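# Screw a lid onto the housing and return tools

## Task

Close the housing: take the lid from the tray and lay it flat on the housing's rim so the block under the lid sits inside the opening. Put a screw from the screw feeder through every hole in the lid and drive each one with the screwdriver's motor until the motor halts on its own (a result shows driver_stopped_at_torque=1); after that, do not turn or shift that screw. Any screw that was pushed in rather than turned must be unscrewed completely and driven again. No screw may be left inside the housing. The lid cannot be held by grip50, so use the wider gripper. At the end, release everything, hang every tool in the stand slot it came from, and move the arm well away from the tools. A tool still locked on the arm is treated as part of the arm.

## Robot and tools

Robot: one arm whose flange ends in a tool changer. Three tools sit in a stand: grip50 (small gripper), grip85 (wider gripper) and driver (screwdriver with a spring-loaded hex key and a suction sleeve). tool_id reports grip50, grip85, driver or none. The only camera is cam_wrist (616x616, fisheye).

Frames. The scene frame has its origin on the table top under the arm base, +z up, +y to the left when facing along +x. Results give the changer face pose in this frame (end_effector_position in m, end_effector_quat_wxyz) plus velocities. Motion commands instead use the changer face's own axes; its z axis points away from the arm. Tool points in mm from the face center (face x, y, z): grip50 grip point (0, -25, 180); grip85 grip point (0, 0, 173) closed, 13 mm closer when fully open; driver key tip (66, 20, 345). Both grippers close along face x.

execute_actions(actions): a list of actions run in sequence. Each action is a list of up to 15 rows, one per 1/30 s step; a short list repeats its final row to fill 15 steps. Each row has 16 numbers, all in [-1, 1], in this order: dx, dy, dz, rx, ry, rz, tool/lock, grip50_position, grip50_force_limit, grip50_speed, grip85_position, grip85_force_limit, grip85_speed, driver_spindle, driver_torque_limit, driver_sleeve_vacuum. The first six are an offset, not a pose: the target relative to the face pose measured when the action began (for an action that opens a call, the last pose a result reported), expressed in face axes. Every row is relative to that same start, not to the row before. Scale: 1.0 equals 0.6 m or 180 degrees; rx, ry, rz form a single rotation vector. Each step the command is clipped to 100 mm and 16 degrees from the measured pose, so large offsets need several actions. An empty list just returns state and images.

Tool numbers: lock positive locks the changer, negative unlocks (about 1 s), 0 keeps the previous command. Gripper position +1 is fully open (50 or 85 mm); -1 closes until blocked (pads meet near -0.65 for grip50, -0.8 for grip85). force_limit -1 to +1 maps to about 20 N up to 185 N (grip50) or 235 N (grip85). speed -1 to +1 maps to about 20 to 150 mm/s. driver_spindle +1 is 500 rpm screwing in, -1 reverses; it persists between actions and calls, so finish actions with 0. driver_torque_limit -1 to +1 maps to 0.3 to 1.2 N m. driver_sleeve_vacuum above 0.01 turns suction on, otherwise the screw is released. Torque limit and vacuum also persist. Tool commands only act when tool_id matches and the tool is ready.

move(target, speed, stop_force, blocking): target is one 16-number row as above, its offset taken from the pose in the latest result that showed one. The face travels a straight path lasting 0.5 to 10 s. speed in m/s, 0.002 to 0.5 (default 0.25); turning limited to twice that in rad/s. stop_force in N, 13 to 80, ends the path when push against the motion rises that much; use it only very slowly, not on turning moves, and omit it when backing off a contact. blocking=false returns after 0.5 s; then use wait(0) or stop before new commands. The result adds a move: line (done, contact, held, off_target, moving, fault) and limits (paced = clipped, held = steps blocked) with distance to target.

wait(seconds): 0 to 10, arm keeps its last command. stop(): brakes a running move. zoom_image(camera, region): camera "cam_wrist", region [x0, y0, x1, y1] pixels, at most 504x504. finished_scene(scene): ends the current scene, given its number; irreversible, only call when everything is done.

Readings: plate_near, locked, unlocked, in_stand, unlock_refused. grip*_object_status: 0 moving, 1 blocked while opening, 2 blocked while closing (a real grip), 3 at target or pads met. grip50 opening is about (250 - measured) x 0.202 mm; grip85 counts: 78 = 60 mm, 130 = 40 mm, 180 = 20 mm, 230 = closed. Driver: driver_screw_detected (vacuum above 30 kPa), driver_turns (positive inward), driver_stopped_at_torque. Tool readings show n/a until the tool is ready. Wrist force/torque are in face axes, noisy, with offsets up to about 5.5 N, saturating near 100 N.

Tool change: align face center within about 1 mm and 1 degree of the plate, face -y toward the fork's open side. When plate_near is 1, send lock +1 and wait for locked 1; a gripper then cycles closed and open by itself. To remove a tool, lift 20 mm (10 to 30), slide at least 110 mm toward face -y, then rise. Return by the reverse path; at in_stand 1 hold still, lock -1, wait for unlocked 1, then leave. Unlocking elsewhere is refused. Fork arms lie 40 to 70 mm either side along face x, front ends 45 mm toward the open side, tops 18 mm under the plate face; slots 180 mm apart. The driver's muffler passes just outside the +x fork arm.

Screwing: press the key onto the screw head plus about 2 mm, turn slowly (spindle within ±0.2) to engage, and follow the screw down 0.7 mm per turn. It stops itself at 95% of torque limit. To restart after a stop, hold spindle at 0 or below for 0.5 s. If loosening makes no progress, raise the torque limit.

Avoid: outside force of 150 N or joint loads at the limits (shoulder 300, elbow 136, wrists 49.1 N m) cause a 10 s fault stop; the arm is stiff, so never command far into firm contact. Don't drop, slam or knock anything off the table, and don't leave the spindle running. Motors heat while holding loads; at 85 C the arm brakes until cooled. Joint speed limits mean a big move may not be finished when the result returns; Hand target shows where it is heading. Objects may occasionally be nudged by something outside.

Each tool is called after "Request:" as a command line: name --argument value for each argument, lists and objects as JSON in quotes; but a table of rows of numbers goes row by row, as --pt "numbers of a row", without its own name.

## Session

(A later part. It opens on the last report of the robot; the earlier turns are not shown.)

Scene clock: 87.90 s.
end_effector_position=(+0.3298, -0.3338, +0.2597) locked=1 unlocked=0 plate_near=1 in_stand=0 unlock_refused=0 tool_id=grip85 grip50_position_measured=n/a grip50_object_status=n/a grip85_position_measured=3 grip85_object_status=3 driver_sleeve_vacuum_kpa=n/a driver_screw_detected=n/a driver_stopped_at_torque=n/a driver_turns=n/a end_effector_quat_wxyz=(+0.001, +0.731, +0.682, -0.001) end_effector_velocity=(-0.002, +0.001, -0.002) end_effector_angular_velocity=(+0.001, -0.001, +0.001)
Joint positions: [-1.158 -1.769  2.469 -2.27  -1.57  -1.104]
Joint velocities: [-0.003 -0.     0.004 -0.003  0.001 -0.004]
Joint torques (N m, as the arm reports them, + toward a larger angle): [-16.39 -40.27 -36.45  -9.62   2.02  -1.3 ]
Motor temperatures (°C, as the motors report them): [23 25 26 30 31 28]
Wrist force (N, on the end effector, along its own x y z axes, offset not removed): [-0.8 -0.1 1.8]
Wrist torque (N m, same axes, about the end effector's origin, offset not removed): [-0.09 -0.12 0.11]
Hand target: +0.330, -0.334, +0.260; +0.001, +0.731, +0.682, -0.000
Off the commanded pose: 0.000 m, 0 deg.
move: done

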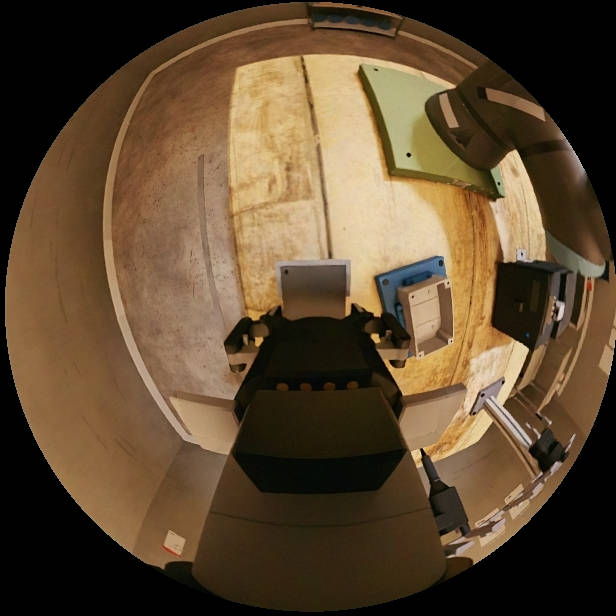

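Request:
move --target '[-0.003,0,0.015,0,0,0,0,0,0,0,1,0,0,0,0,0]' --speed 0.02

Request:
move --target '[0,0,0.0133,0,0,0,0,0,0,0,1,0,0,0,0,0]' --speed 0.005 --stop_force 15

Request:
zoom_image --camera "cam_wrist" --region '[255,240,375,330]'

Scene clock: 95.07 s.
end_effector_position=(+0.3297, -0.3356, +0.2510) locked=1 unlocked=0 plate_near=1 in_stand=0 unlock_refused=0 tool_id=grip85 grip50_position_measured=n/a grip50_object_status=n/a grip85_position_measured=3 grip85_object_status=3 driver_sleeve_vacuum_kpa=n/a driver_screw_detected=n/a driver_stopped_at_torque=n/a driver_turns=n/a end_effector_quat_wxyz=(+0.001, +0.731, +0.682, -0.000) end_effector_velocity=(-0.000, -0.001, -0.002) end_effector_angular_velocity=(-0.000, +0.001, +0.000)
Joint positions: [-1.16  -1.751  2.476 -2.295 -1.57  -1.105]
Joint velocities: [-0.     0.005  0.002 -0.006 -0.001 -0.001]
Joint torques (N m, as the arm reports them, + toward a larger angle): [-17.27 -18.45 -35.26  -9.92  -2.83  -1.76]
Motor temperatures (°C, as the motors report them): [23 25 26 30 31 28]
Wrist force (N, on the end effector, along its own x y z axes, offset not removed): [-3.4 -0.9 0.8]
Wrist torque (N m, same axes, about the end effector's origin, offset not removed): [-0.19 0.09 0.18]
Hand target: +0.330, -0.336, +0.251; +0.001, +0.731, +0.682, -0.001
Off the commanded pose: 0.000 m, 0 deg.
move: done

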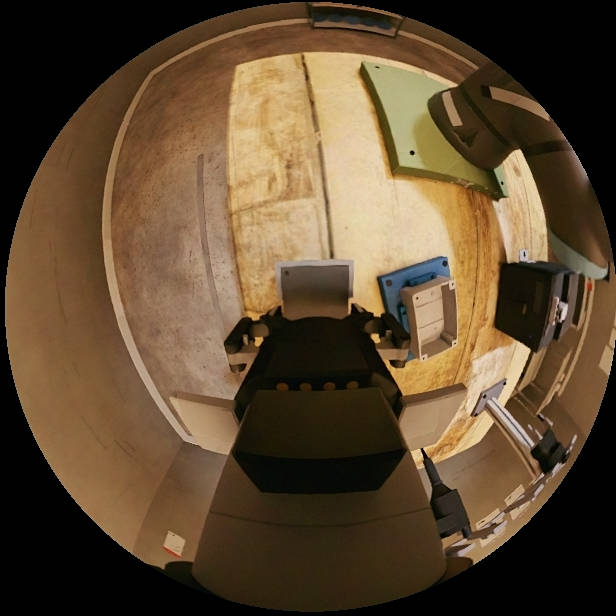

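Scene clock: 96.87 s.
end_effector_position=(+0.3297, -0.3356, +0.2431) locked=1 unlocked=0 plate_near=1 in_stand=0 unlock_refused=0 tool_id=grip85 grip50_position_measured=n/a grip50_object_status=n/a grip85_position_measured=3 grip85_object_status=3 driver_sleeve_vacuum_kpa=n/a driver_screw_detected=n/a driver_stopped_at_torque=n/a driver_turns=n/a end_effector_quat_wxyz=(+0.001, +0.731, +0.682, -0.000) end_effector_velocity=(-0.000, +0.000, -0.001) end_effector_angular_velocity=(+0.001, +0.000, +0.000)
Joint positions: [-1.16  -1.737  2.484 -2.317 -1.57  -1.105]
Joint velocities: [-0.001  0.002  0.001 -0.002 -0.    -0.001]
Joint torques (N m, as the arm reports them, + toward a larger angle): [ -7.85 -17.97 -34.98 -10.01   0.18   0.25]
Motor temperatures (°C, as the motors report them): [23 25 26 30 31 28]
Wrist force (N, on the end effector, along its own x y z axes, offset not removed): [1.5 -2.6 0.0]
Wrist torque (N m, same axes, about the end effector's origin, offset not removed): [-0.37 -0.18 0.05]
Hand target: +0.330, -0.336, +0.243; +0.001, +0.731, +0.682, -0.000
Off the commanded pose: 0.000 m, 0 deg.
move: done

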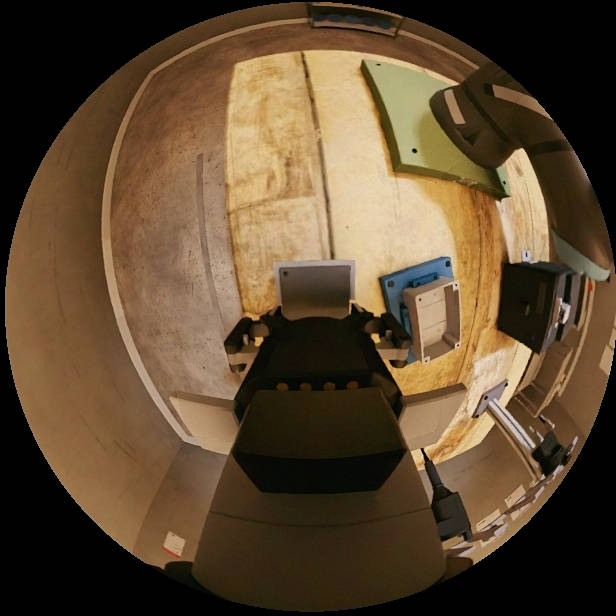

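Region (255, 240, 375, 330) of cam_wrist's 616x616 image, scaled by 4.200, with more detail than that image has; it fills the top 378 rows of this view, and the rest is white.

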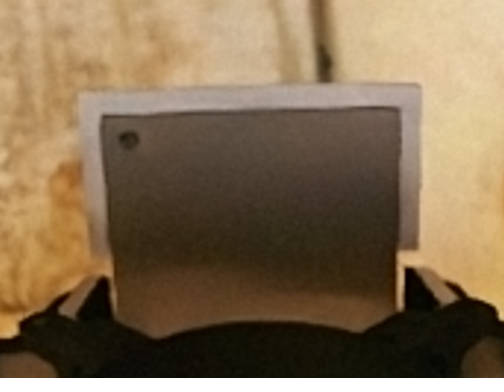

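Request:
move --target '[-0.0008,0,0.0004,0,0,0,0,0,0,0,-1,-0.5,-1,0,0,0]' --speed 0.005

Request:
move --target '[0,0,-0.012,0,0,0,0,0,0,0,-1,-0.5,-1,0,0,0]' --speed 0.004 --stop_force 30

Request:
zoom_image --camera "cam_wrist" --region '[255,240,375,330]'

Scene clock: 106.30 s.
end_effector_position=(+0.3297, -0.3361, +0.2429) locked=1 unlocked=0 plate_near=1 in_stand=0 unlock_refused=0 tool_id=grip85 grip50_position_measured=n/a grip50_object_status=n/a grip85_position_measured=22 grip85_object_status=2 driver_sleeve_vacuum_kpa=n/a driver_screw_detected=n/a driver_stopped_at_torque=n/a driver_turns=n/a end_effector_quat_wxyz=(+0.001, +0.731, +0.682, -0.000) end_effector_velocity=(-0.000, -0.001, -0.000) end_effector_angular_velocity=(-0.000, +0.000, -0.001)
Joint positions: [-1.16  -1.736  2.484 -2.318 -1.57  -1.106]
Joint velocities: [-0.001  0.001 -0.    -0.    -0.    -0.   ]
Joint torques (N m, as the arm reports them, + toward a larger angle): [-17.92  17.04 -33.27  -8.82   1.16  -1.32]
Motor temperatures (°C, as the motors report them): [23 25 26 30 31 28]
Wrist force (N, on the end effector, along its own x y z axes, offset not removed): [25.2 -18.5 -78.2]
Wrist torque (N m, same axes, about the end effector's origin, offset not removed): [2.80 4.35 0.30]
Hand target: +0.330, -0.336, +0.243; +0.001, +0.731, +0.682, -0.000
Off the commanded pose: 0.000 m, 0 deg.
move: done

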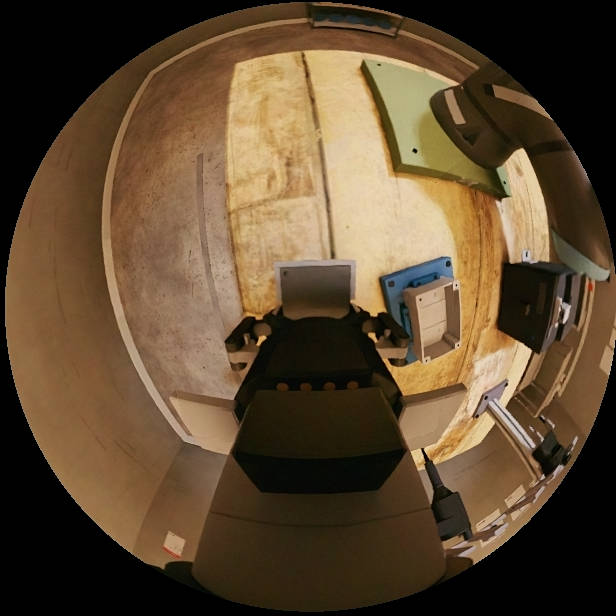

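Scene clock: 106.80 s.
end_effector_position=(+0.3297, -0.3361, +0.2435) locked=1 unlocked=0 plate_near=1 in_stand=0 unlock_refused=0 tool_id=grip85 grip50_position_measured=n/a grip50_object_status=n/a grip85_position_measured=23 grip85_object_status=2 driver_sleeve_vacuum_kpa=n/a driver_screw_detected=n/a driver_stopped_at_torque=n/a driver_turns=n/a end_effector_quat_wxyz=(+0.001, +0.731, +0.682, -0.000) end_effector_velocity=(+0.000, +0.000, -0.001) end_effector_angular_velocity=(-0.000, -0.000, +0.001)
Joint positions: [-1.16  -1.737  2.483 -2.316 -1.57  -1.106]
Joint velocities: [ 0.     0.002  0.001 -0.003  0.    -0.   ]
Joint torques (N m, as the arm reports them, + toward a larger angle): [-14.52  -8.43 -27.08  -9.92   1.4   -1.53]
Motor temperatures (°C, as the motors report them): [23 25 26 30 31 28]
Wrist force (N, on the end effector, along its own x y z axes, offset not removed): [6.7 -9.3 -29.0]
Wrist torque (N m, same axes, about the end effector's origin, offset not removed): [0.69 0.95 0.29]
Hand target: +0.330, -0.336, +0.243; +0.001, +0.731, +0.682, -0.000
Off the commanded pose: 0.007 m, 0 deg.
move: contact

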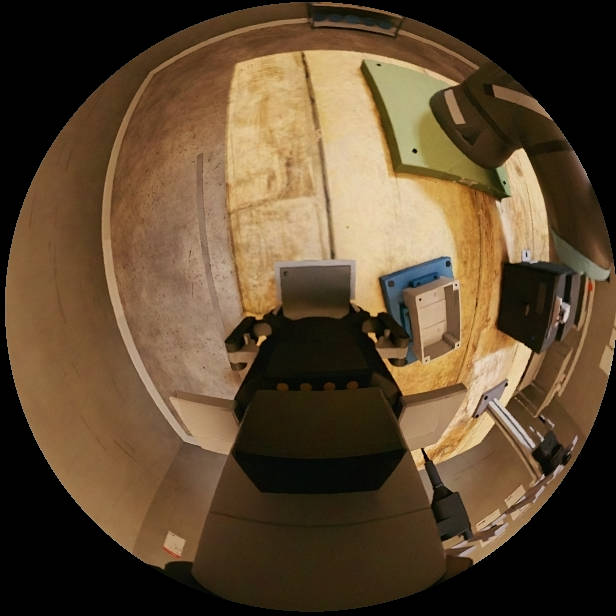

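Region (255, 240, 375, 330) of cam_wrist's 616x616 image, scaled by 4.200, with more detail than that image has; it fills the top 378 rows of this view, and the rest is white.

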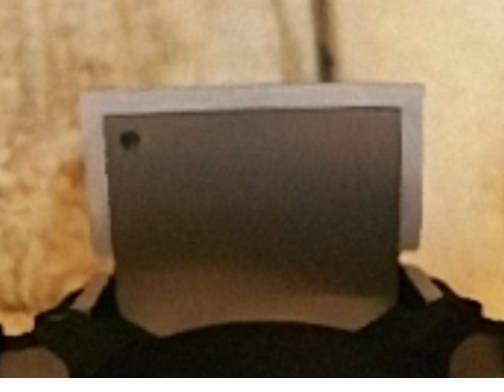

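Request:
move --target '[0,0,-0.07,0,0,0,0,0,0,0,-1,-0.5,-1,0,0,0]' --speed 0.015 --stop_force 70

Request:
move --target '[0.3103,0.0412,0,0,0,-0.1026,0,0,0,0,-1,-0.5,-1,0,0,0]' --speed 0.12

Request:
move --target '[0,0,0.045,0,0,0,0,0,0,0,-1,-0.5,-1,0,0,0]' --speed 0.015 --stop_force 15

Request:
zoom_image --camera "cam_wrist" --region '[255,240,375,330]'

Scene clock: 121.33 s.
end_effector_position=(+0.3297, -0.3360, +0.2853) locked=1 unlocked=0 plate_near=1 in_stand=0 unlock_refused=0 tool_id=grip85 grip50_position_measured=n/a grip50_object_status=n/a grip85_position_measured=24 grip85_object_status=2 driver_sleeve_vacuum_kpa=n/a driver_screw_detected=n/a driver_stopped_at_torque=n/a driver_turns=n/a end_effector_quat_wxyz=(+0.001, +0.731, +0.682, -0.000) end_effector_velocity=(-0.000, +0.000, +0.001) end_effector_angular_velocity=(+0.001, +0.001, -0.000)
Joint positions: [-1.16  -1.806  2.438 -2.202 -1.57  -1.106]
Joint velocities: [-0.    -0.003 -0.001  0.005 -0.001 -0.   ]
Joint torques (N m, as the arm reports them, + toward a larger angle): [-17.6  -41.45 -57.52  -3.53  -1.6   -1.78]
Motor temperatures (°C, as the motors report them): [23 25 26 30 31 28]
Wrist force (N, on the end effector, along its own x y z axes, offset not removed): [0.4 -2.8 1.9]
Wrist torque (N m, same axes, about the end effector's origin, offset not removed): [-0.33 -0.14 0.19]
Hand target: +0.330, -0.336, +0.285; +0.001, +0.731, +0.682, -0.000
Off the commanded pose: 0.000 m, 0 deg.
move: done

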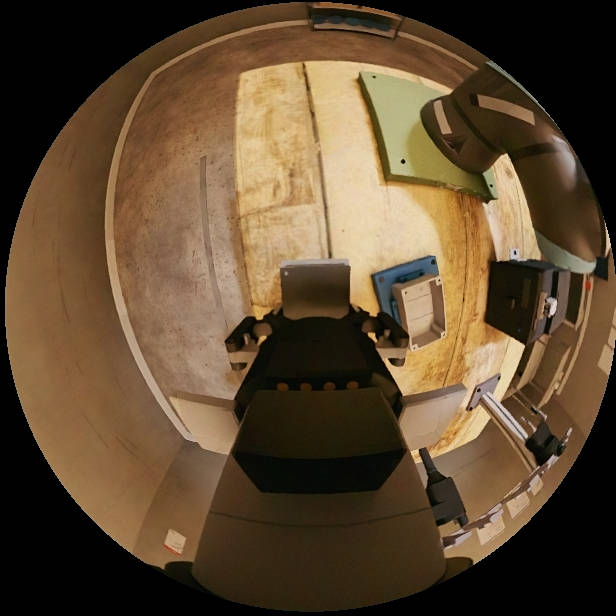

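Scene clock: 123.40 s.
end_effector_position=(+0.3668, -0.1520, +0.2848) locked=1 unlocked=0 plate_near=1 in_stand=0 unlock_refused=0 tool_id=grip85 grip50_position_measured=n/a grip50_object_status=n/a grip85_position_measured=24 grip85_object_status=2 driver_sleeve_vacuum_kpa=n/a driver_screw_detected=n/a driver_stopped_at_torque=n/a driver_turns=n/a end_effector_quat_wxyz=(+0.001, +0.612, +0.791, -0.001) end_effector_velocity=(+0.000, +0.002, -0.000) end_effector_angular_velocity=(-0.001, +0.001, +0.003)
Joint positions: [-0.834 -1.987  2.544 -2.128 -1.57  -1.102]
Joint velocities: [ 0.004 -0.     0.     0.    -0.001  0.002]
Joint torques (N m, as the arm reports them, + toward a larger angle): [ 18.02 -27.84 -41.15  -4.35  -2.42   1.81]
Motor temperatures (°C, as the motors report them): [23 25 26 30 31 28]
Wrist force (N, on the end effector, along its own x y z axes, offset not removed): [1.0 -1.5 4.5]
Wrist torque (N m, same axes, about the end effector's origin, offset not removed): [-0.25 -0.20 0.17]
Hand target: +0.367, -0.152, +0.285; +0.001, +0.612, +0.791, -0.001
Off the commanded pose: 0.000 m, 0 deg.
move: done

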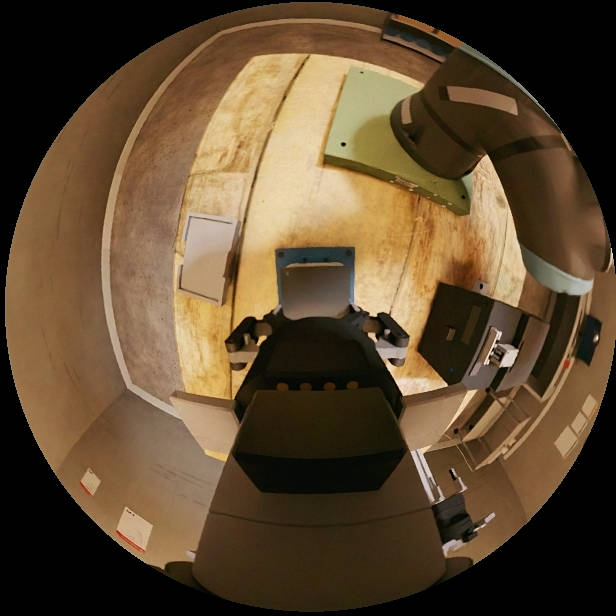

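Scene clock: 125.47 s.
end_effector_position=(+0.3668, -0.1521, +0.2580) locked=1 unlocked=0 plate_near=1 in_stand=0 unlock_refused=0 tool_id=grip85 grip50_position_measured=n/a grip50_object_status=n/a grip85_position_measured=24 grip85_object_status=2 driver_sleeve_vacuum_kpa=n/a driver_screw_detected=n/a driver_stopped_at_torque=n/a driver_turns=n/a end_effector_quat_wxyz=(+0.001, +0.612, +0.791, -0.001) end_effector_velocity=(-0.000, +0.000, -0.002) end_effector_angular_velocity=(-0.000, +0.000, -0.000)
Joint positions: [-0.834 -1.942  2.578 -2.207 -1.57  -1.102]
Joint velocities: [ 0.     0.004  0.003 -0.006 -0.     0.001]
Joint torques (N m, as the arm reports them, + toward a larger angle): [-13.99  -3.17 -38.39 -10.4   -1.22  -1.16]
Motor temperatures (°C, as the motors report them): [23 25 26 30 31 28]
Wrist force (N, on the end effector, along its own x y z axes, offset not removed): [-4.0 -3.3 0.6]
Wrist torque (N m, same axes, about the end effector's origin, offset not removed): [-0.36 0.20 0.07]
Hand target: +0.367, -0.152, +0.258; +0.001, +0.612, +0.791, -0.001
Off the commanded pose: 0.000 m, 0 deg.
move: done

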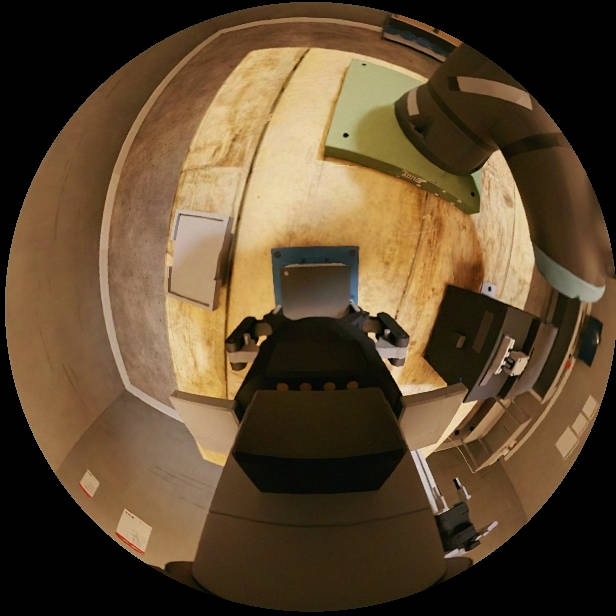

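Region (255, 240, 375, 330) of cam_wrist's 616x616 image, scaled by 4.200, with more detail than that image has; it fills the top 378 rows of this view, and the rest is white.

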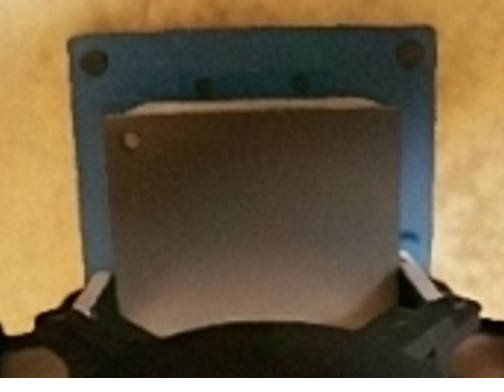

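Request:
move --target '[0,0,0.04,0,0,0,0,0,0,0,-1,-0.5,-1,0,0,0]' --speed 0.004 --stop_force 15

Request:
zoom_image --camera "cam_wrist" --region '[255,240,375,330]'

Scene clock: 133.80 s.
end_effector_position=(+0.3668, -0.1521, +0.2437) locked=1 unlocked=0 plate_near=1 in_stand=0 unlock_refused=0 tool_id=grip85 grip50_position_measured=n/a grip50_object_status=n/a grip85_position_measured=24 grip85_object_status=2 driver_sleeve_vacuum_kpa=n/a driver_screw_detected=n/a driver_stopped_at_torque=n/a driver_turns=n/a end_effector_quat_wxyz=(+0.001, +0.612, +0.791, -0.001) end_effector_velocity=(-0.000, +0.000, +0.001) end_effector_angular_velocity=(+0.001, +0.000, +0.001)
Joint positions: [-0.834 -1.915  2.596 -2.251 -1.57  -1.102]
Joint velocities: [ 0.    -0.002 -0.001  0.004  0.    -0.001]
Joint torques (N m, as the arm reports them, + toward a larger angle): [  3.56 -17.37 -46.45  -4.51  -0.5    1.83]
Motor temperatures (°C, as the motors report them): [23 25 26 30 31 28]
Wrist force (N, on the end effector, along its own x y z axes, offset not removed): [4.0 -5.0 -29.7]
Wrist torque (N m, same axes, about the end effector's origin, offset not removed): [0.68 2.51 -0.10]
Hand target: +0.367, -0.152, +0.244; +0.001, +0.612, +0.791, -0.001
Off the commanded pose: 0.010 m, 0 deg.
move: contact

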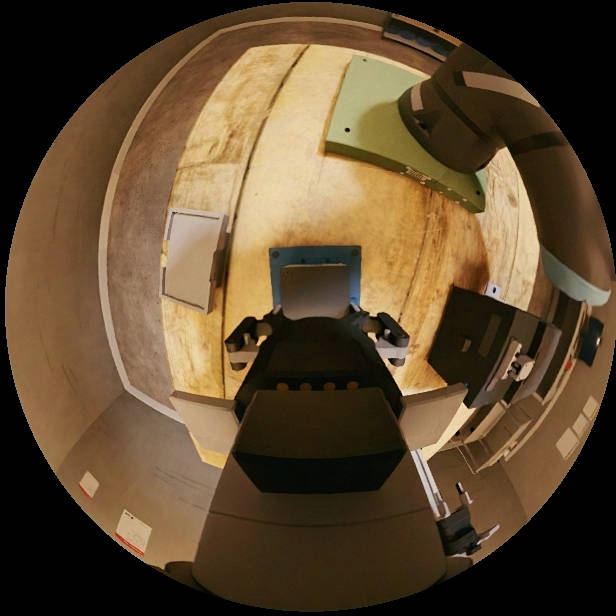

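Region (255, 240, 375, 330) of cam_wrist's 616x616 image, scaled by 4.200, with more detail than that image has; it fills the top 378 rows of this view, and the rest is white.

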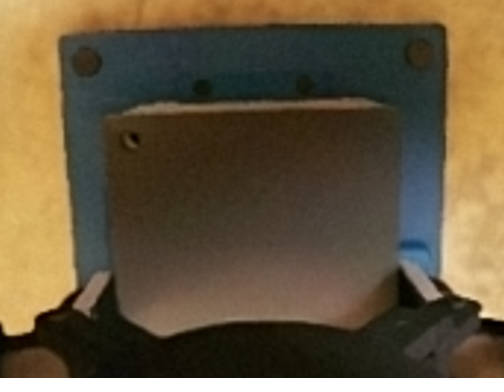

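Request:
move --target '[-0.0013,-0.0008,-0.002,0,0,0,0,0,0,0,-1,-0.5,-1,0,0,0]' --speed 0.003

Request:
move --target '[0,0,0.018,0,0,0,0,0,0,0,-1,-0.5,-1,0,0,0]' --speed 0.003 --stop_force 15

Request:
zoom_image --camera "cam_wrist" --region '[255,240,375,330]'

Scene clock: 141.40 s.
end_effector_position=(+0.3666, -0.1530, +0.2449) locked=1 unlocked=0 plate_near=1 in_stand=0 unlock_refused=0 tool_id=grip85 grip50_position_measured=n/a grip50_object_status=n/a grip85_position_measured=24 grip85_object_status=2 driver_sleeve_vacuum_kpa=n/a driver_screw_detected=n/a driver_stopped_at_torque=n/a driver_turns=n/a end_effector_quat_wxyz=(+0.001, +0.612, +0.791, -0.001) end_effector_velocity=(-0.000, -0.000, +0.000) end_effector_angular_velocity=(-0.000, +0.001, -0.000)
Joint positions: [-0.836 -1.917  2.594 -2.248 -1.57  -1.104]
Joint velocities: [-0.001 -0.001  0.     0.001 -0.001 -0.001]
Joint torques (N m, as the arm reports them, + toward a larger angle): [-18.85 -24.75 -54.29  -3.92  -0.23  -1.94]
Motor temperatures (°C, as the motors report them): [23 25 26 30 31 28]
Wrist force (N, on the end effector, along its own x y z axes, offset not removed): [-0.5 -2.3 0.0]
Wrist torque (N m, same axes, about the end effector's origin, offset not removed): [-0.28 -0.23 0.03]
Hand target: +0.367, -0.153, +0.245; +0.001, +0.612, +0.791, -0.001
Off the commanded pose: 0.000 m, 0 deg.
move: done

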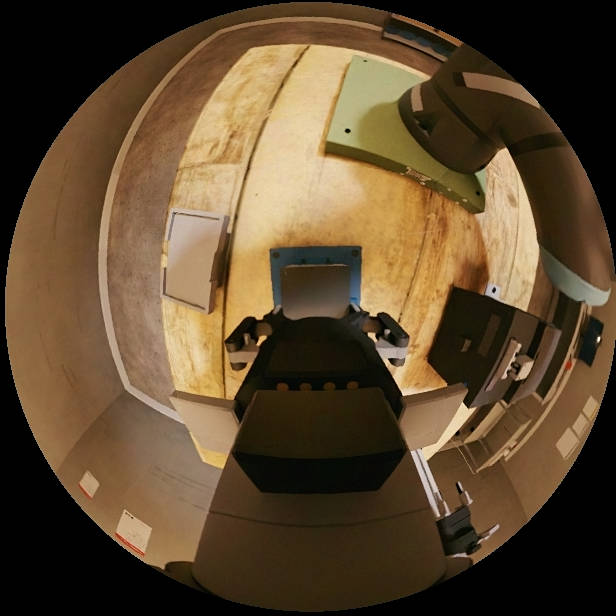

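Scene clock: 142.10 s.
end_effector_position=(+0.3665, -0.1530, +0.2439) locked=1 unlocked=0 plate_near=1 in_stand=0 unlock_refused=0 tool_id=grip85 grip50_position_measured=n/a grip50_object_status=n/a grip85_position_measured=24 grip85_object_status=2 driver_sleeve_vacuum_kpa=n/a driver_screw_detected=n/a driver_stopped_at_torque=n/a driver_turns=n/a end_effector_quat_wxyz=(+0.001, +0.612, +0.791, -0.001) end_effector_velocity=(+0.000, +0.001, +0.000) end_effector_angular_velocity=(+0.001, +0.000, -0.000)
Joint positions: [-0.836 -1.915  2.595 -2.251 -1.57  -1.104]
Joint velocities: [ 0.001 -0.001 -0.001  0.003  0.001  0.001]
Joint torques (N m, as the arm reports them, + toward a larger angle): [-13.5  -21.61 -47.24  -4.32  -0.21  -1.06]
Motor temperatures (°C, as the motors report them): [23 25 26 30 31 28]
Wrist force (N, on the end effector, along its own x y z axes, offset not removed): [7.3 -6.7 -25.5]
Wrist torque (N m, same axes, about the end effector's origin, offset not removed): [0.59 2.32 -0.03]
Hand target: +0.367, -0.153, +0.244; +0.001, +0.612, +0.791, -0.001
Off the commanded pose: 0.010 m, 0 deg.
move: contact

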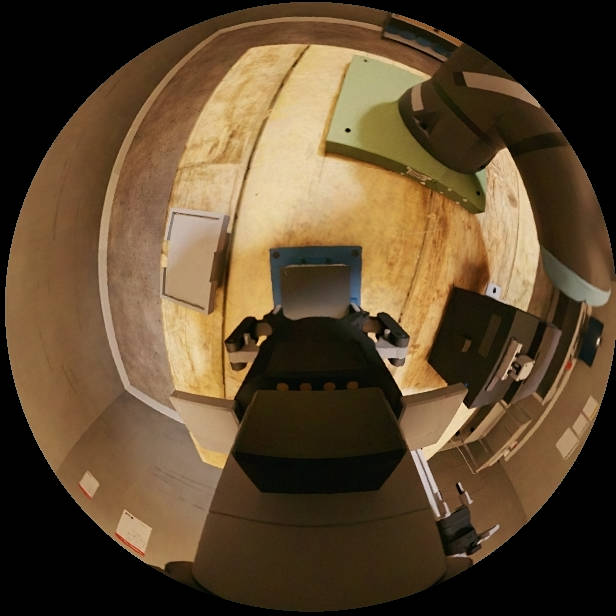

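Region (255, 240, 375, 330) of cam_wrist's 616x616 image, scaled by 4.200, with more detail than that image has; it fills the top 378 rows of this view, and the rest is white.

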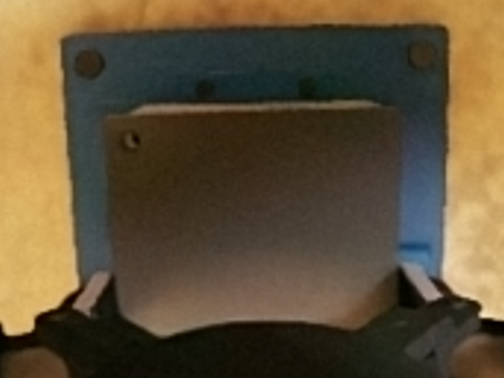

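Request:
move --target '[0.0025,-0.0008,-0.002,0,0,0,0,0,0,0,-1,-0.5,-1,0,0,0]' --speed 0.003

Request:
move --target '[0,0,0.018,0,0,0,0,0,0,0,-1,-0.5,-1,0,0,0]' --speed 0.003 --stop_force 15

Request:
zoom_image --camera "cam_wrist" --region '[255,240,375,330]'

Scene clock: 150.37 s.
end_effector_position=(+0.3657, -0.1517, +0.2450) locked=1 unlocked=0 plate_near=1 in_stand=0 unlock_refused=0 tool_id=grip85 grip50_position_measured=n/a grip50_object_status=n/a grip85_position_measured=24 grip85_object_status=2 driver_sleeve_vacuum_kpa=n/a driver_screw_detected=n/a driver_stopped_at_torque=n/a driver_turns=n/a end_effector_quat_wxyz=(+0.001, +0.612, +0.791, -0.001) end_effector_velocity=(-0.000, +0.000, +0.000) end_effector_angular_velocity=(-0.000, -0.000, -0.000)
Joint positions: [-0.835 -1.921  2.596 -2.246 -1.57  -1.103]
Joint velocities: [-0.    -0.001 -0.     0.001 -0.     0.   ]
Joint torques (N m, as the arm reports them, + toward a larger angle): [ 14.78 -24.51 -37.76  -4.2   -0.57   1.9 ]
Motor temperatures (°C, as the motors report them): [23 25 26 30 31 28]
Wrist force (N, on the end effector, along its own x y z axes, offset not removed): [-2.0 -1.1 2.6]
Wrist torque (N m, same axes, about the end effector's origin, offset not removed): [-0.33 0.03 0.06]
Hand target: +0.366, -0.152, +0.245; +0.001, +0.612, +0.791, -0.001
Off the commanded pose: 0.000 m, 0 deg.
move: done

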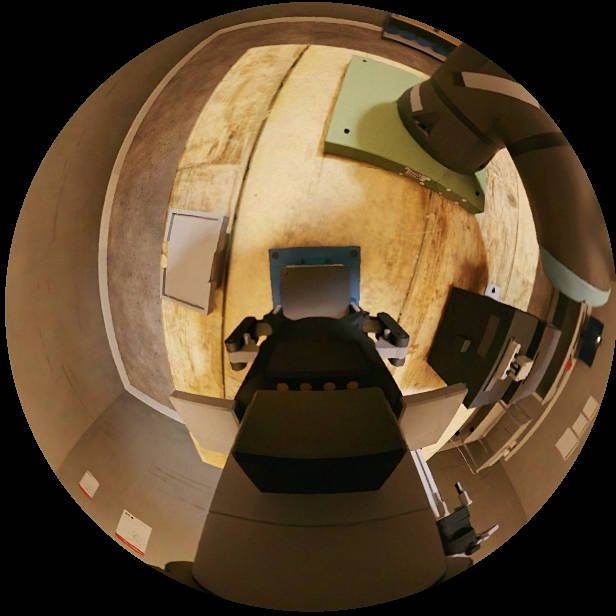

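Scene clock: 151.20 s.
end_effector_position=(+0.3657, -0.1517, +0.2436) locked=1 unlocked=0 plate_near=1 in_stand=0 unlock_refused=0 tool_id=grip85 grip50_position_measured=n/a grip50_object_status=n/a grip85_position_measured=24 grip85_object_status=2 driver_sleeve_vacuum_kpa=n/a driver_screw_detected=n/a driver_stopped_at_torque=n/a driver_turns=n/a end_effector_quat_wxyz=(+0.001, +0.612, +0.791, -0.001) end_effector_velocity=(+0.000, +0.000, +0.001) end_effector_angular_velocity=(+0.001, +0.000, +0.001)
Joint positions: [-0.835 -1.918  2.597 -2.25  -1.57  -1.103]
Joint velocities: [ 0.001 -0.002 -0.001  0.003  0.    -0.   ]
Joint torques (N m, as the arm reports them, + toward a larger angle): [ 13.08 -20.88 -49.41  -2.53  -0.45   1.37]
Motor temperatures (°C, as the motors report them): [23 25 26 30 31 28]
Wrist force (N, on the end effector, along its own x y z axes, offset not removed): [3.4 -2.2 -17.3]
Wrist torque (N m, same axes, about the end effector's origin, offset not removed): [0.35 0.22 0.33]
Hand target: +0.366, -0.152, +0.244; +0.001, +0.612, +0.791, -0.001
Off the commanded pose: 0.009 m, 0 deg.
move: contact

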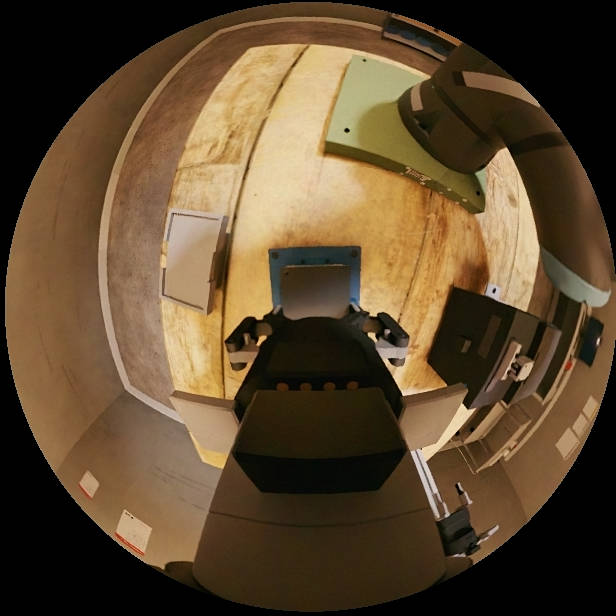

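Region (255, 240, 375, 330) of cam_wrist's 616x616 image, scaled by 4.200, with more detail than that image has; it fills the top 378 rows of this view, and the rest is white.

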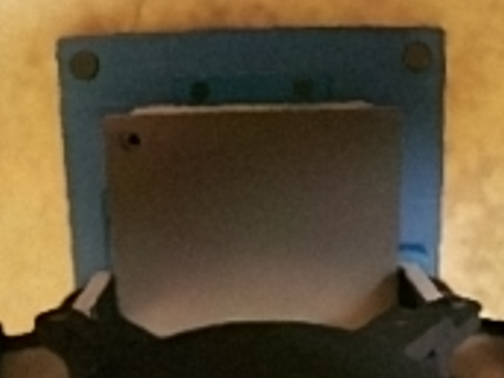

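Request:
move --target '[-0.0005,0,-0.0003,0,0,0,0,0,0,0,-1,-0.5,-1,0,0,0]' --speed 0.002

Request:
move --target '[0,0,0,0,0,0,0,0,0,0,1,-0.5,-1,0,0,0]'

Request:
move --target '[0,0,-0.05,0,0,0,0,0,0,0,1,-0.5,-1,0,0,0]' --speed 0.05

Request:
move --target '[0.0148,0.122,-0.07,0,0,0,0,0,0,0,1,-0.5,-1,0,0,0]' --speed 0.1

Request:
zoom_image --camera "cam_wrist" --region '[255,200,375,320]'

Scene clock: 162.47 s.
end_effector_position=(+0.3658, -0.1519, +0.2437) locked=1 unlocked=0 plate_near=1 in_stand=0 unlock_refused=0 tool_id=grip85 grip50_position_measured=n/a grip50_object_status=n/a grip85_position_measured=24 grip85_object_status=2 driver_sleeve_vacuum_kpa=n/a driver_screw_detected=n/a driver_stopped_at_torque=n/a driver_turns=n/a end_effector_quat_wxyz=(+0.001, +0.612, +0.791, -0.001) end_effector_velocity=(+0.000, -0.000, +0.000) end_effector_angular_velocity=(-0.000, -0.001, +0.000)
Joint positions: [-0.836 -1.918  2.597 -2.25  -1.57  -1.104]
Joint velocities: [-0.     0.001 -0.001 -0.001  0.001 -0.001]
Joint torques (N m, as the arm reports them, + toward a larger angle): [-15.63  -0.42 -52.76 -11.08  -0.68  -1.57]
Motor temperatures (°C, as the motors report them): [23 25 26 30 31 28]
Wrist force (N, on the end effector, along its own x y z axes, offset not removed): [8.9 -5.8 -13.8]
Wrist torque (N m, same axes, about the end effector's origin, offset not removed): [0.05 1.02 0.30]
Hand target: +0.366, -0.152, +0.244; +0.001, +0.612, +0.791, -0.001
Off the commanded pose: 0.000 m, 0 deg.
move: done

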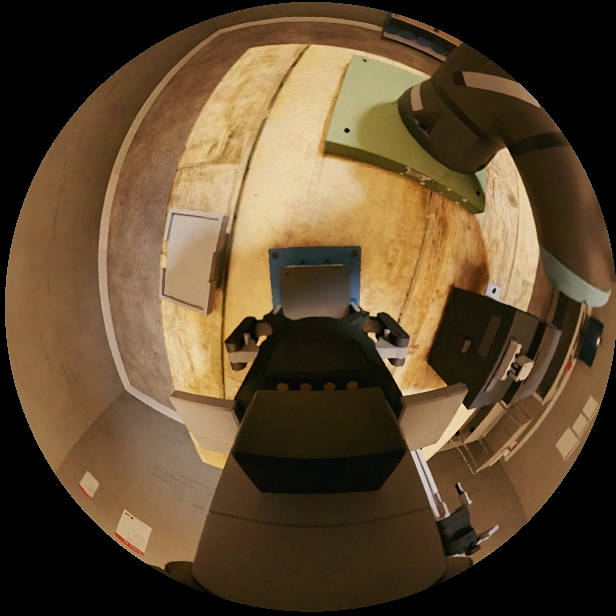

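Scene clock: 163.20 s.
end_effector_position=(+0.3658, -0.1519, +0.2437) locked=1 unlocked=0 plate_near=1 in_stand=0 unlock_refused=0 tool_id=grip85 grip50_position_measured=n/a grip50_object_status=n/a grip85_position_measured=3 grip85_object_status=3 driver_sleeve_vacuum_kpa=n/a driver_screw_detected=n/a driver_stopped_at_torque=n/a driver_turns=n/a end_effector_quat_wxyz=(+0.001, +0.612, +0.791, -0.001) end_effector_velocity=(+0.000, +0.000, -0.000) end_effector_angular_velocity=(+0.001, +0.000, +0.000)
Joint positions: [-0.836 -1.918  2.597 -2.25  -1.57  -1.104]
Joint velocities: [ 0.    -0.     0.     0.001  0.     0.   ]
Joint torques (N m, as the arm reports them, + toward a larger angle): [ -7.88 -11.47 -52.27  -6.2   -0.52  -0.89]
Motor temperatures (°C, as the motors report them): [23 25 26 30 31 28]
Wrist force (N, on the end effector, along its own x y z axes, offset not removed): [0.7 0.3 -0.3]
Wrist torque (N m, same axes, about the end effector's origin, offset not removed): [-0.06 -0.23 0.20]
Hand target: +0.366, -0.152, +0.244; +0.001, +0.612, +0.791, -0.001
Off the commanded pose: 0.000 m, 0 deg.
move: done

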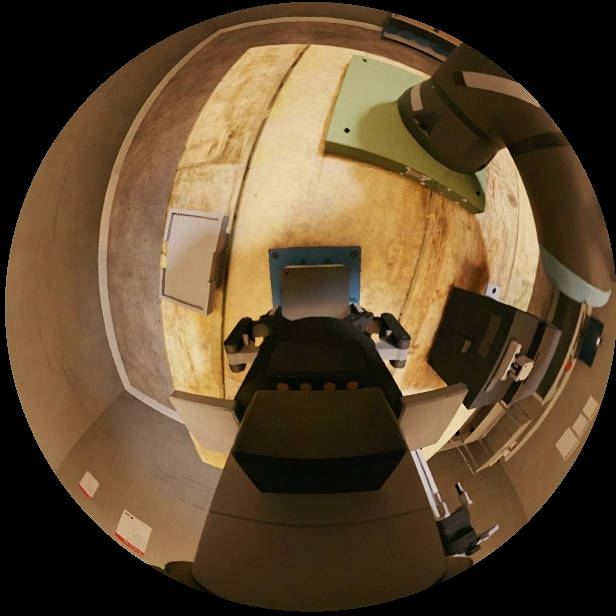

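Scene clock: 164.17 s.
end_effector_position=(+0.3658, -0.1518, +0.2735) locked=1 unlocked=0 plate_near=1 in_stand=0 unlock_refused=0 tool_id=grip85 grip50_position_measured=n/a grip50_object_status=n/a grip85_position_measured=3 grip85_object_status=3 driver_sleeve_vacuum_kpa=n/a driver_screw_detected=n/a driver_stopped_at_torque=n/a driver_turns=n/a end_effector_quat_wxyz=(+0.001, +0.612, +0.791, -0.001) end_effector_velocity=(-0.000, +0.000, +0.002) end_effector_angular_velocity=(+0.001, +0.001, +0.000)
Joint positions: [-0.836 -1.972  2.56  -2.159 -1.57  -1.104]
Joint velocities: [-0.    -0.004 -0.002  0.007 -0.    -0.   ]
Joint torques (N m, as the arm reports them, + toward a larger angle): [  2.04 -27.46 -56.01  -3.55  -2.59  -1.41]
Motor temperatures (°C, as the motors report them): [23 25 26 30 31 28]
Wrist force (N, on the end effector, along its own x y z axes, offset not removed): [2.4 -4.2 1.6]
Wrist torque (N m, same axes, about the end effector's origin, offset not removed): [-0.41 -0.34 0.10]
Hand target: +0.366, -0.152, +0.274; +0.001, +0.612, +0.791, -0.001
Off the commanded pose: 0.000 m, 0 deg.
move: done

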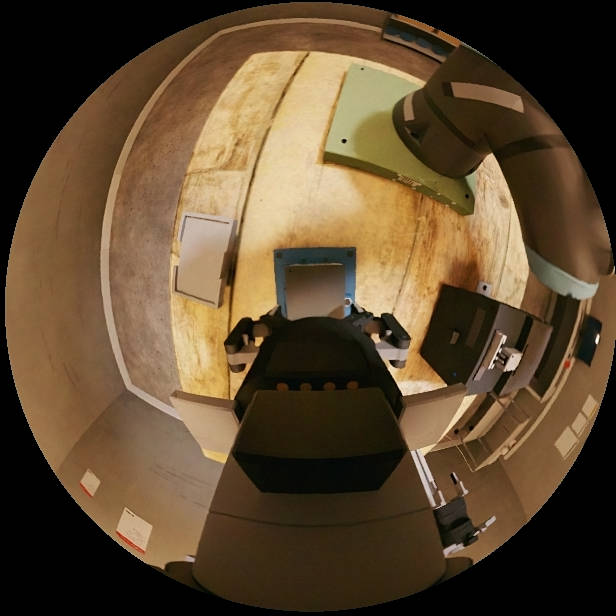

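Scene clock: 165.47 s.
end_effector_position=(+0.4342, -0.1246, +0.3154) locked=1 unlocked=0 plate_near=1 in_stand=0 unlock_refused=0 tool_id=grip85 grip50_position_measured=n/a grip50_object_status=n/a grip85_position_measured=3 grip85_object_status=3 driver_sleeve_vacuum_kpa=n/a driver_screw_detected=n/a driver_stopped_at_torque=n/a driver_turns=n/a end_effector_quat_wxyz=(+0.001, +0.612, +0.791, -0.001) end_effector_velocity=(+0.002, +0.001, +0.001) end_effector_angular_velocity=(+0.000, +0.000, +0.000)
Joint positions: [-0.662 -1.892  2.43  -2.108 -1.571 -0.93 ]
Joint velocities: [ 0.004  0.002 -0.004  0.001  0.     0.004]
Joint torques (N m, as the arm reports them, + toward a larger angle): [ 17.13 -10.63 -58.42  -3.56  -2.58   2.3 ]
Motor temperatures (°C, as the motors report them): [23 25 26 30 31 28]
Wrist force (N, on the end effector, along its own x y z axes, offset not removed): [1.9 -1.9 -0.8]
Wrist torque (N m, same axes, about the end effector's origin, offset not removed): [-0.40 -0.27 0.10]
Hand target: +0.434, -0.125, +0.316; +0.001, +0.612, +0.791, -0.001
Off the commanded pose: 0.000 m, 0 deg.
move: done

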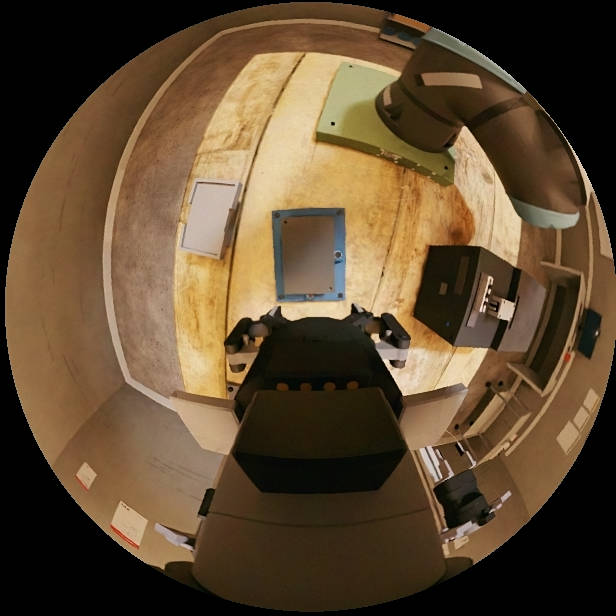

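Region (255, 200, 375, 320) of cam_wrist's 616x616 image, scaled by 4.200, with more detail than that image has.

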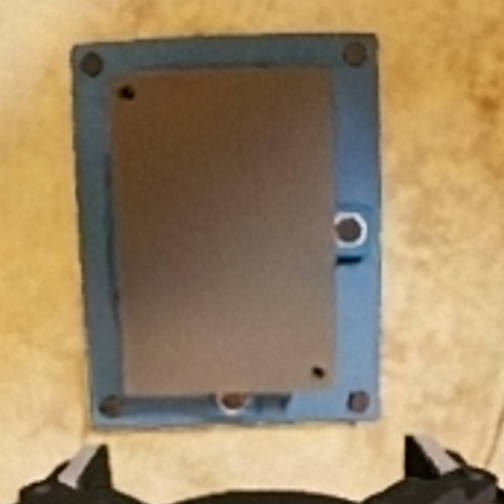

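Request:
move --target '[0.1345,0.1982,-0.191,0,0,0.0487,0,0,0,0,1,0,0,0,0,0]' --speed 0.2

Request:
zoom_image --camera "cam_wrist" --region '[225,170,315,260]'

Request:
move --target '[0,0.22,0,0,0,0,0,0,0,0,1,0,0,0,0,0]' --speed 0.06 --stop_force 20

Scene clock: 173.03 s.
end_effector_position=(+0.5287, -0.0162, +0.4296) locked=1 unlocked=0 plate_near=1 in_stand=0 unlock_refused=0 tool_id=grip85 grip50_position_measured=n/a grip50_object_status=n/a grip85_position_measured=3 grip85_object_status=3 driver_sleeve_vacuum_kpa=n/a driver_screw_detected=n/a driver_stopped_at_torque=n/a driver_turns=n/a end_effector_quat_wxyz=(+0.001, +0.671, +0.742, -0.001) end_effector_velocity=(+0.001, +0.001, +0.002) end_effector_angular_velocity=(-0.001, -0.000, -0.002)
Joint positions: [-0.354 -1.835  2.17  -1.907 -1.571 -0.469]
Joint velocities: [ 0.003  0.001 -0.004  0.002 -0.001  0.005]
Joint torques (N m, as the arm reports them, + toward a larger angle): [ 16.84 -19.7  -62.87  -3.53  -2.82   1.87]
Motor temperatures (°C, as the motors report them): [23 25 26 30 31 28]
Wrist force (N, on the end effector, along its own x y z axes, offset not removed): [0.3 -2.0 1.5]
Wrist torque (N m, same axes, about the end effector's origin, offset not removed): [-0.34 -0.13 0.17]
Hand target: +0.529, -0.016, +0.430; +0.001, +0.671, +0.742, -0.001
Off the commanded pose: 0.000 m, 0 deg.
move: done

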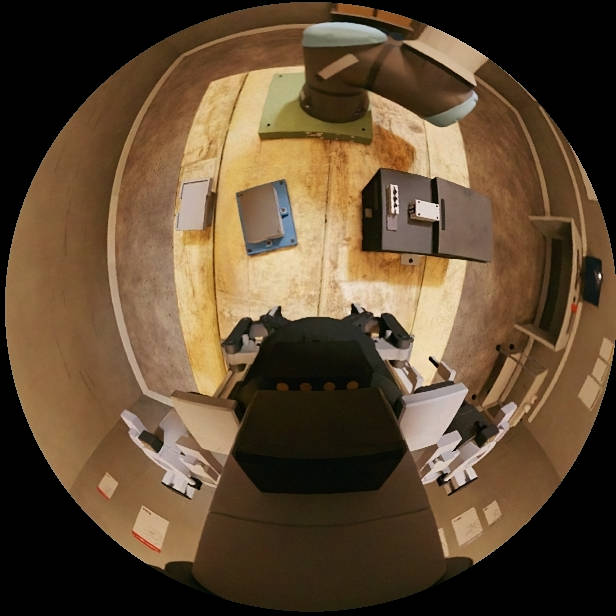

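Region (225, 170, 315, 260) of cam_wrist's 616x616 image, scaled by 5.600, with more detail than that image has.

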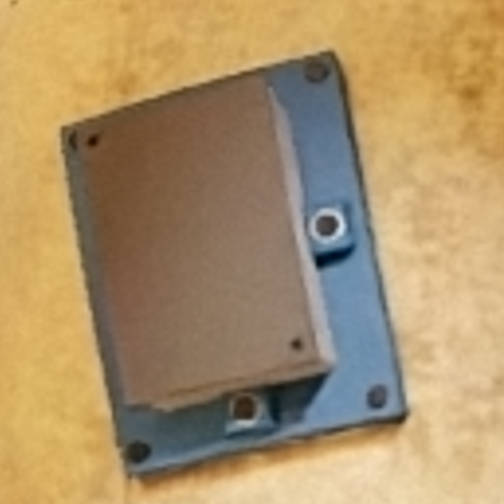

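Scene clock: 175.63 s.
end_effector_position=(+0.6598, -0.0027, +0.4296) locked=1 unlocked=0 plate_near=1 in_stand=0 unlock_refused=0 tool_id=grip85 grip50_position_measured=n/a grip50_object_status=n/a grip85_position_measured=3 grip85_object_status=3 driver_sleeve_vacuum_kpa=n/a driver_screw_detected=n/a driver_stopped_at_torque=n/a driver_turns=n/a end_effector_quat_wxyz=(+0.002, +0.671, +0.742, -0.001) end_effector_velocity=(+0.002, +0.001, -0.000) end_effector_angular_velocity=(-0.000, -0.000, +0.000)
Joint positions: [-0.259 -1.595  1.97  -1.946 -1.571 -0.374]
Joint velocities: [ 0.002  0.003 -0.002 -0.001  0.     0.001]
Joint torques (N m, as the arm reports them, + toward a larger angle): [ 16.97 -44.67 -60.86  -9.69  -2.7    1.91]
Motor temperatures (°C, as the motors report them): [23 25 26 30 31 28]
Wrist force (N, on the end effector, along its own x y z axes, offset not removed): [-0.9 0.0 0.9]
Wrist torque (N m, same axes, about the end effector's origin, offset not removed): [-0.10 0.01 0.09]
Hand target: +0.660, -0.003, +0.430; +0.002, +0.671, +0.742, -0.001
Off the commanded pose: 0.000 m, 0 deg.
move: done

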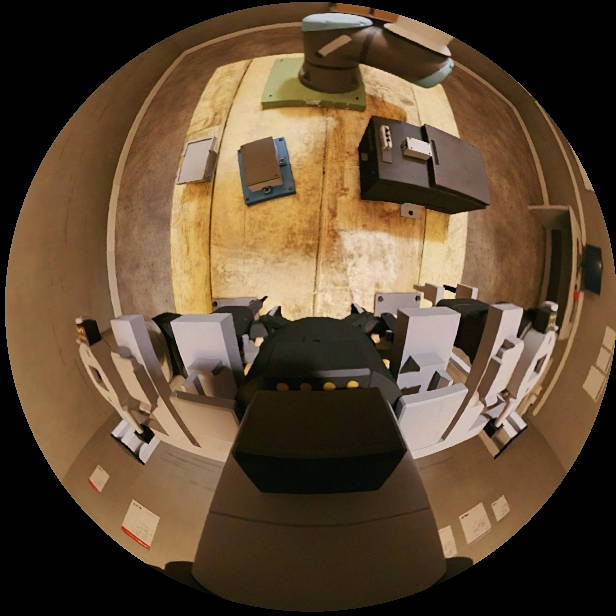

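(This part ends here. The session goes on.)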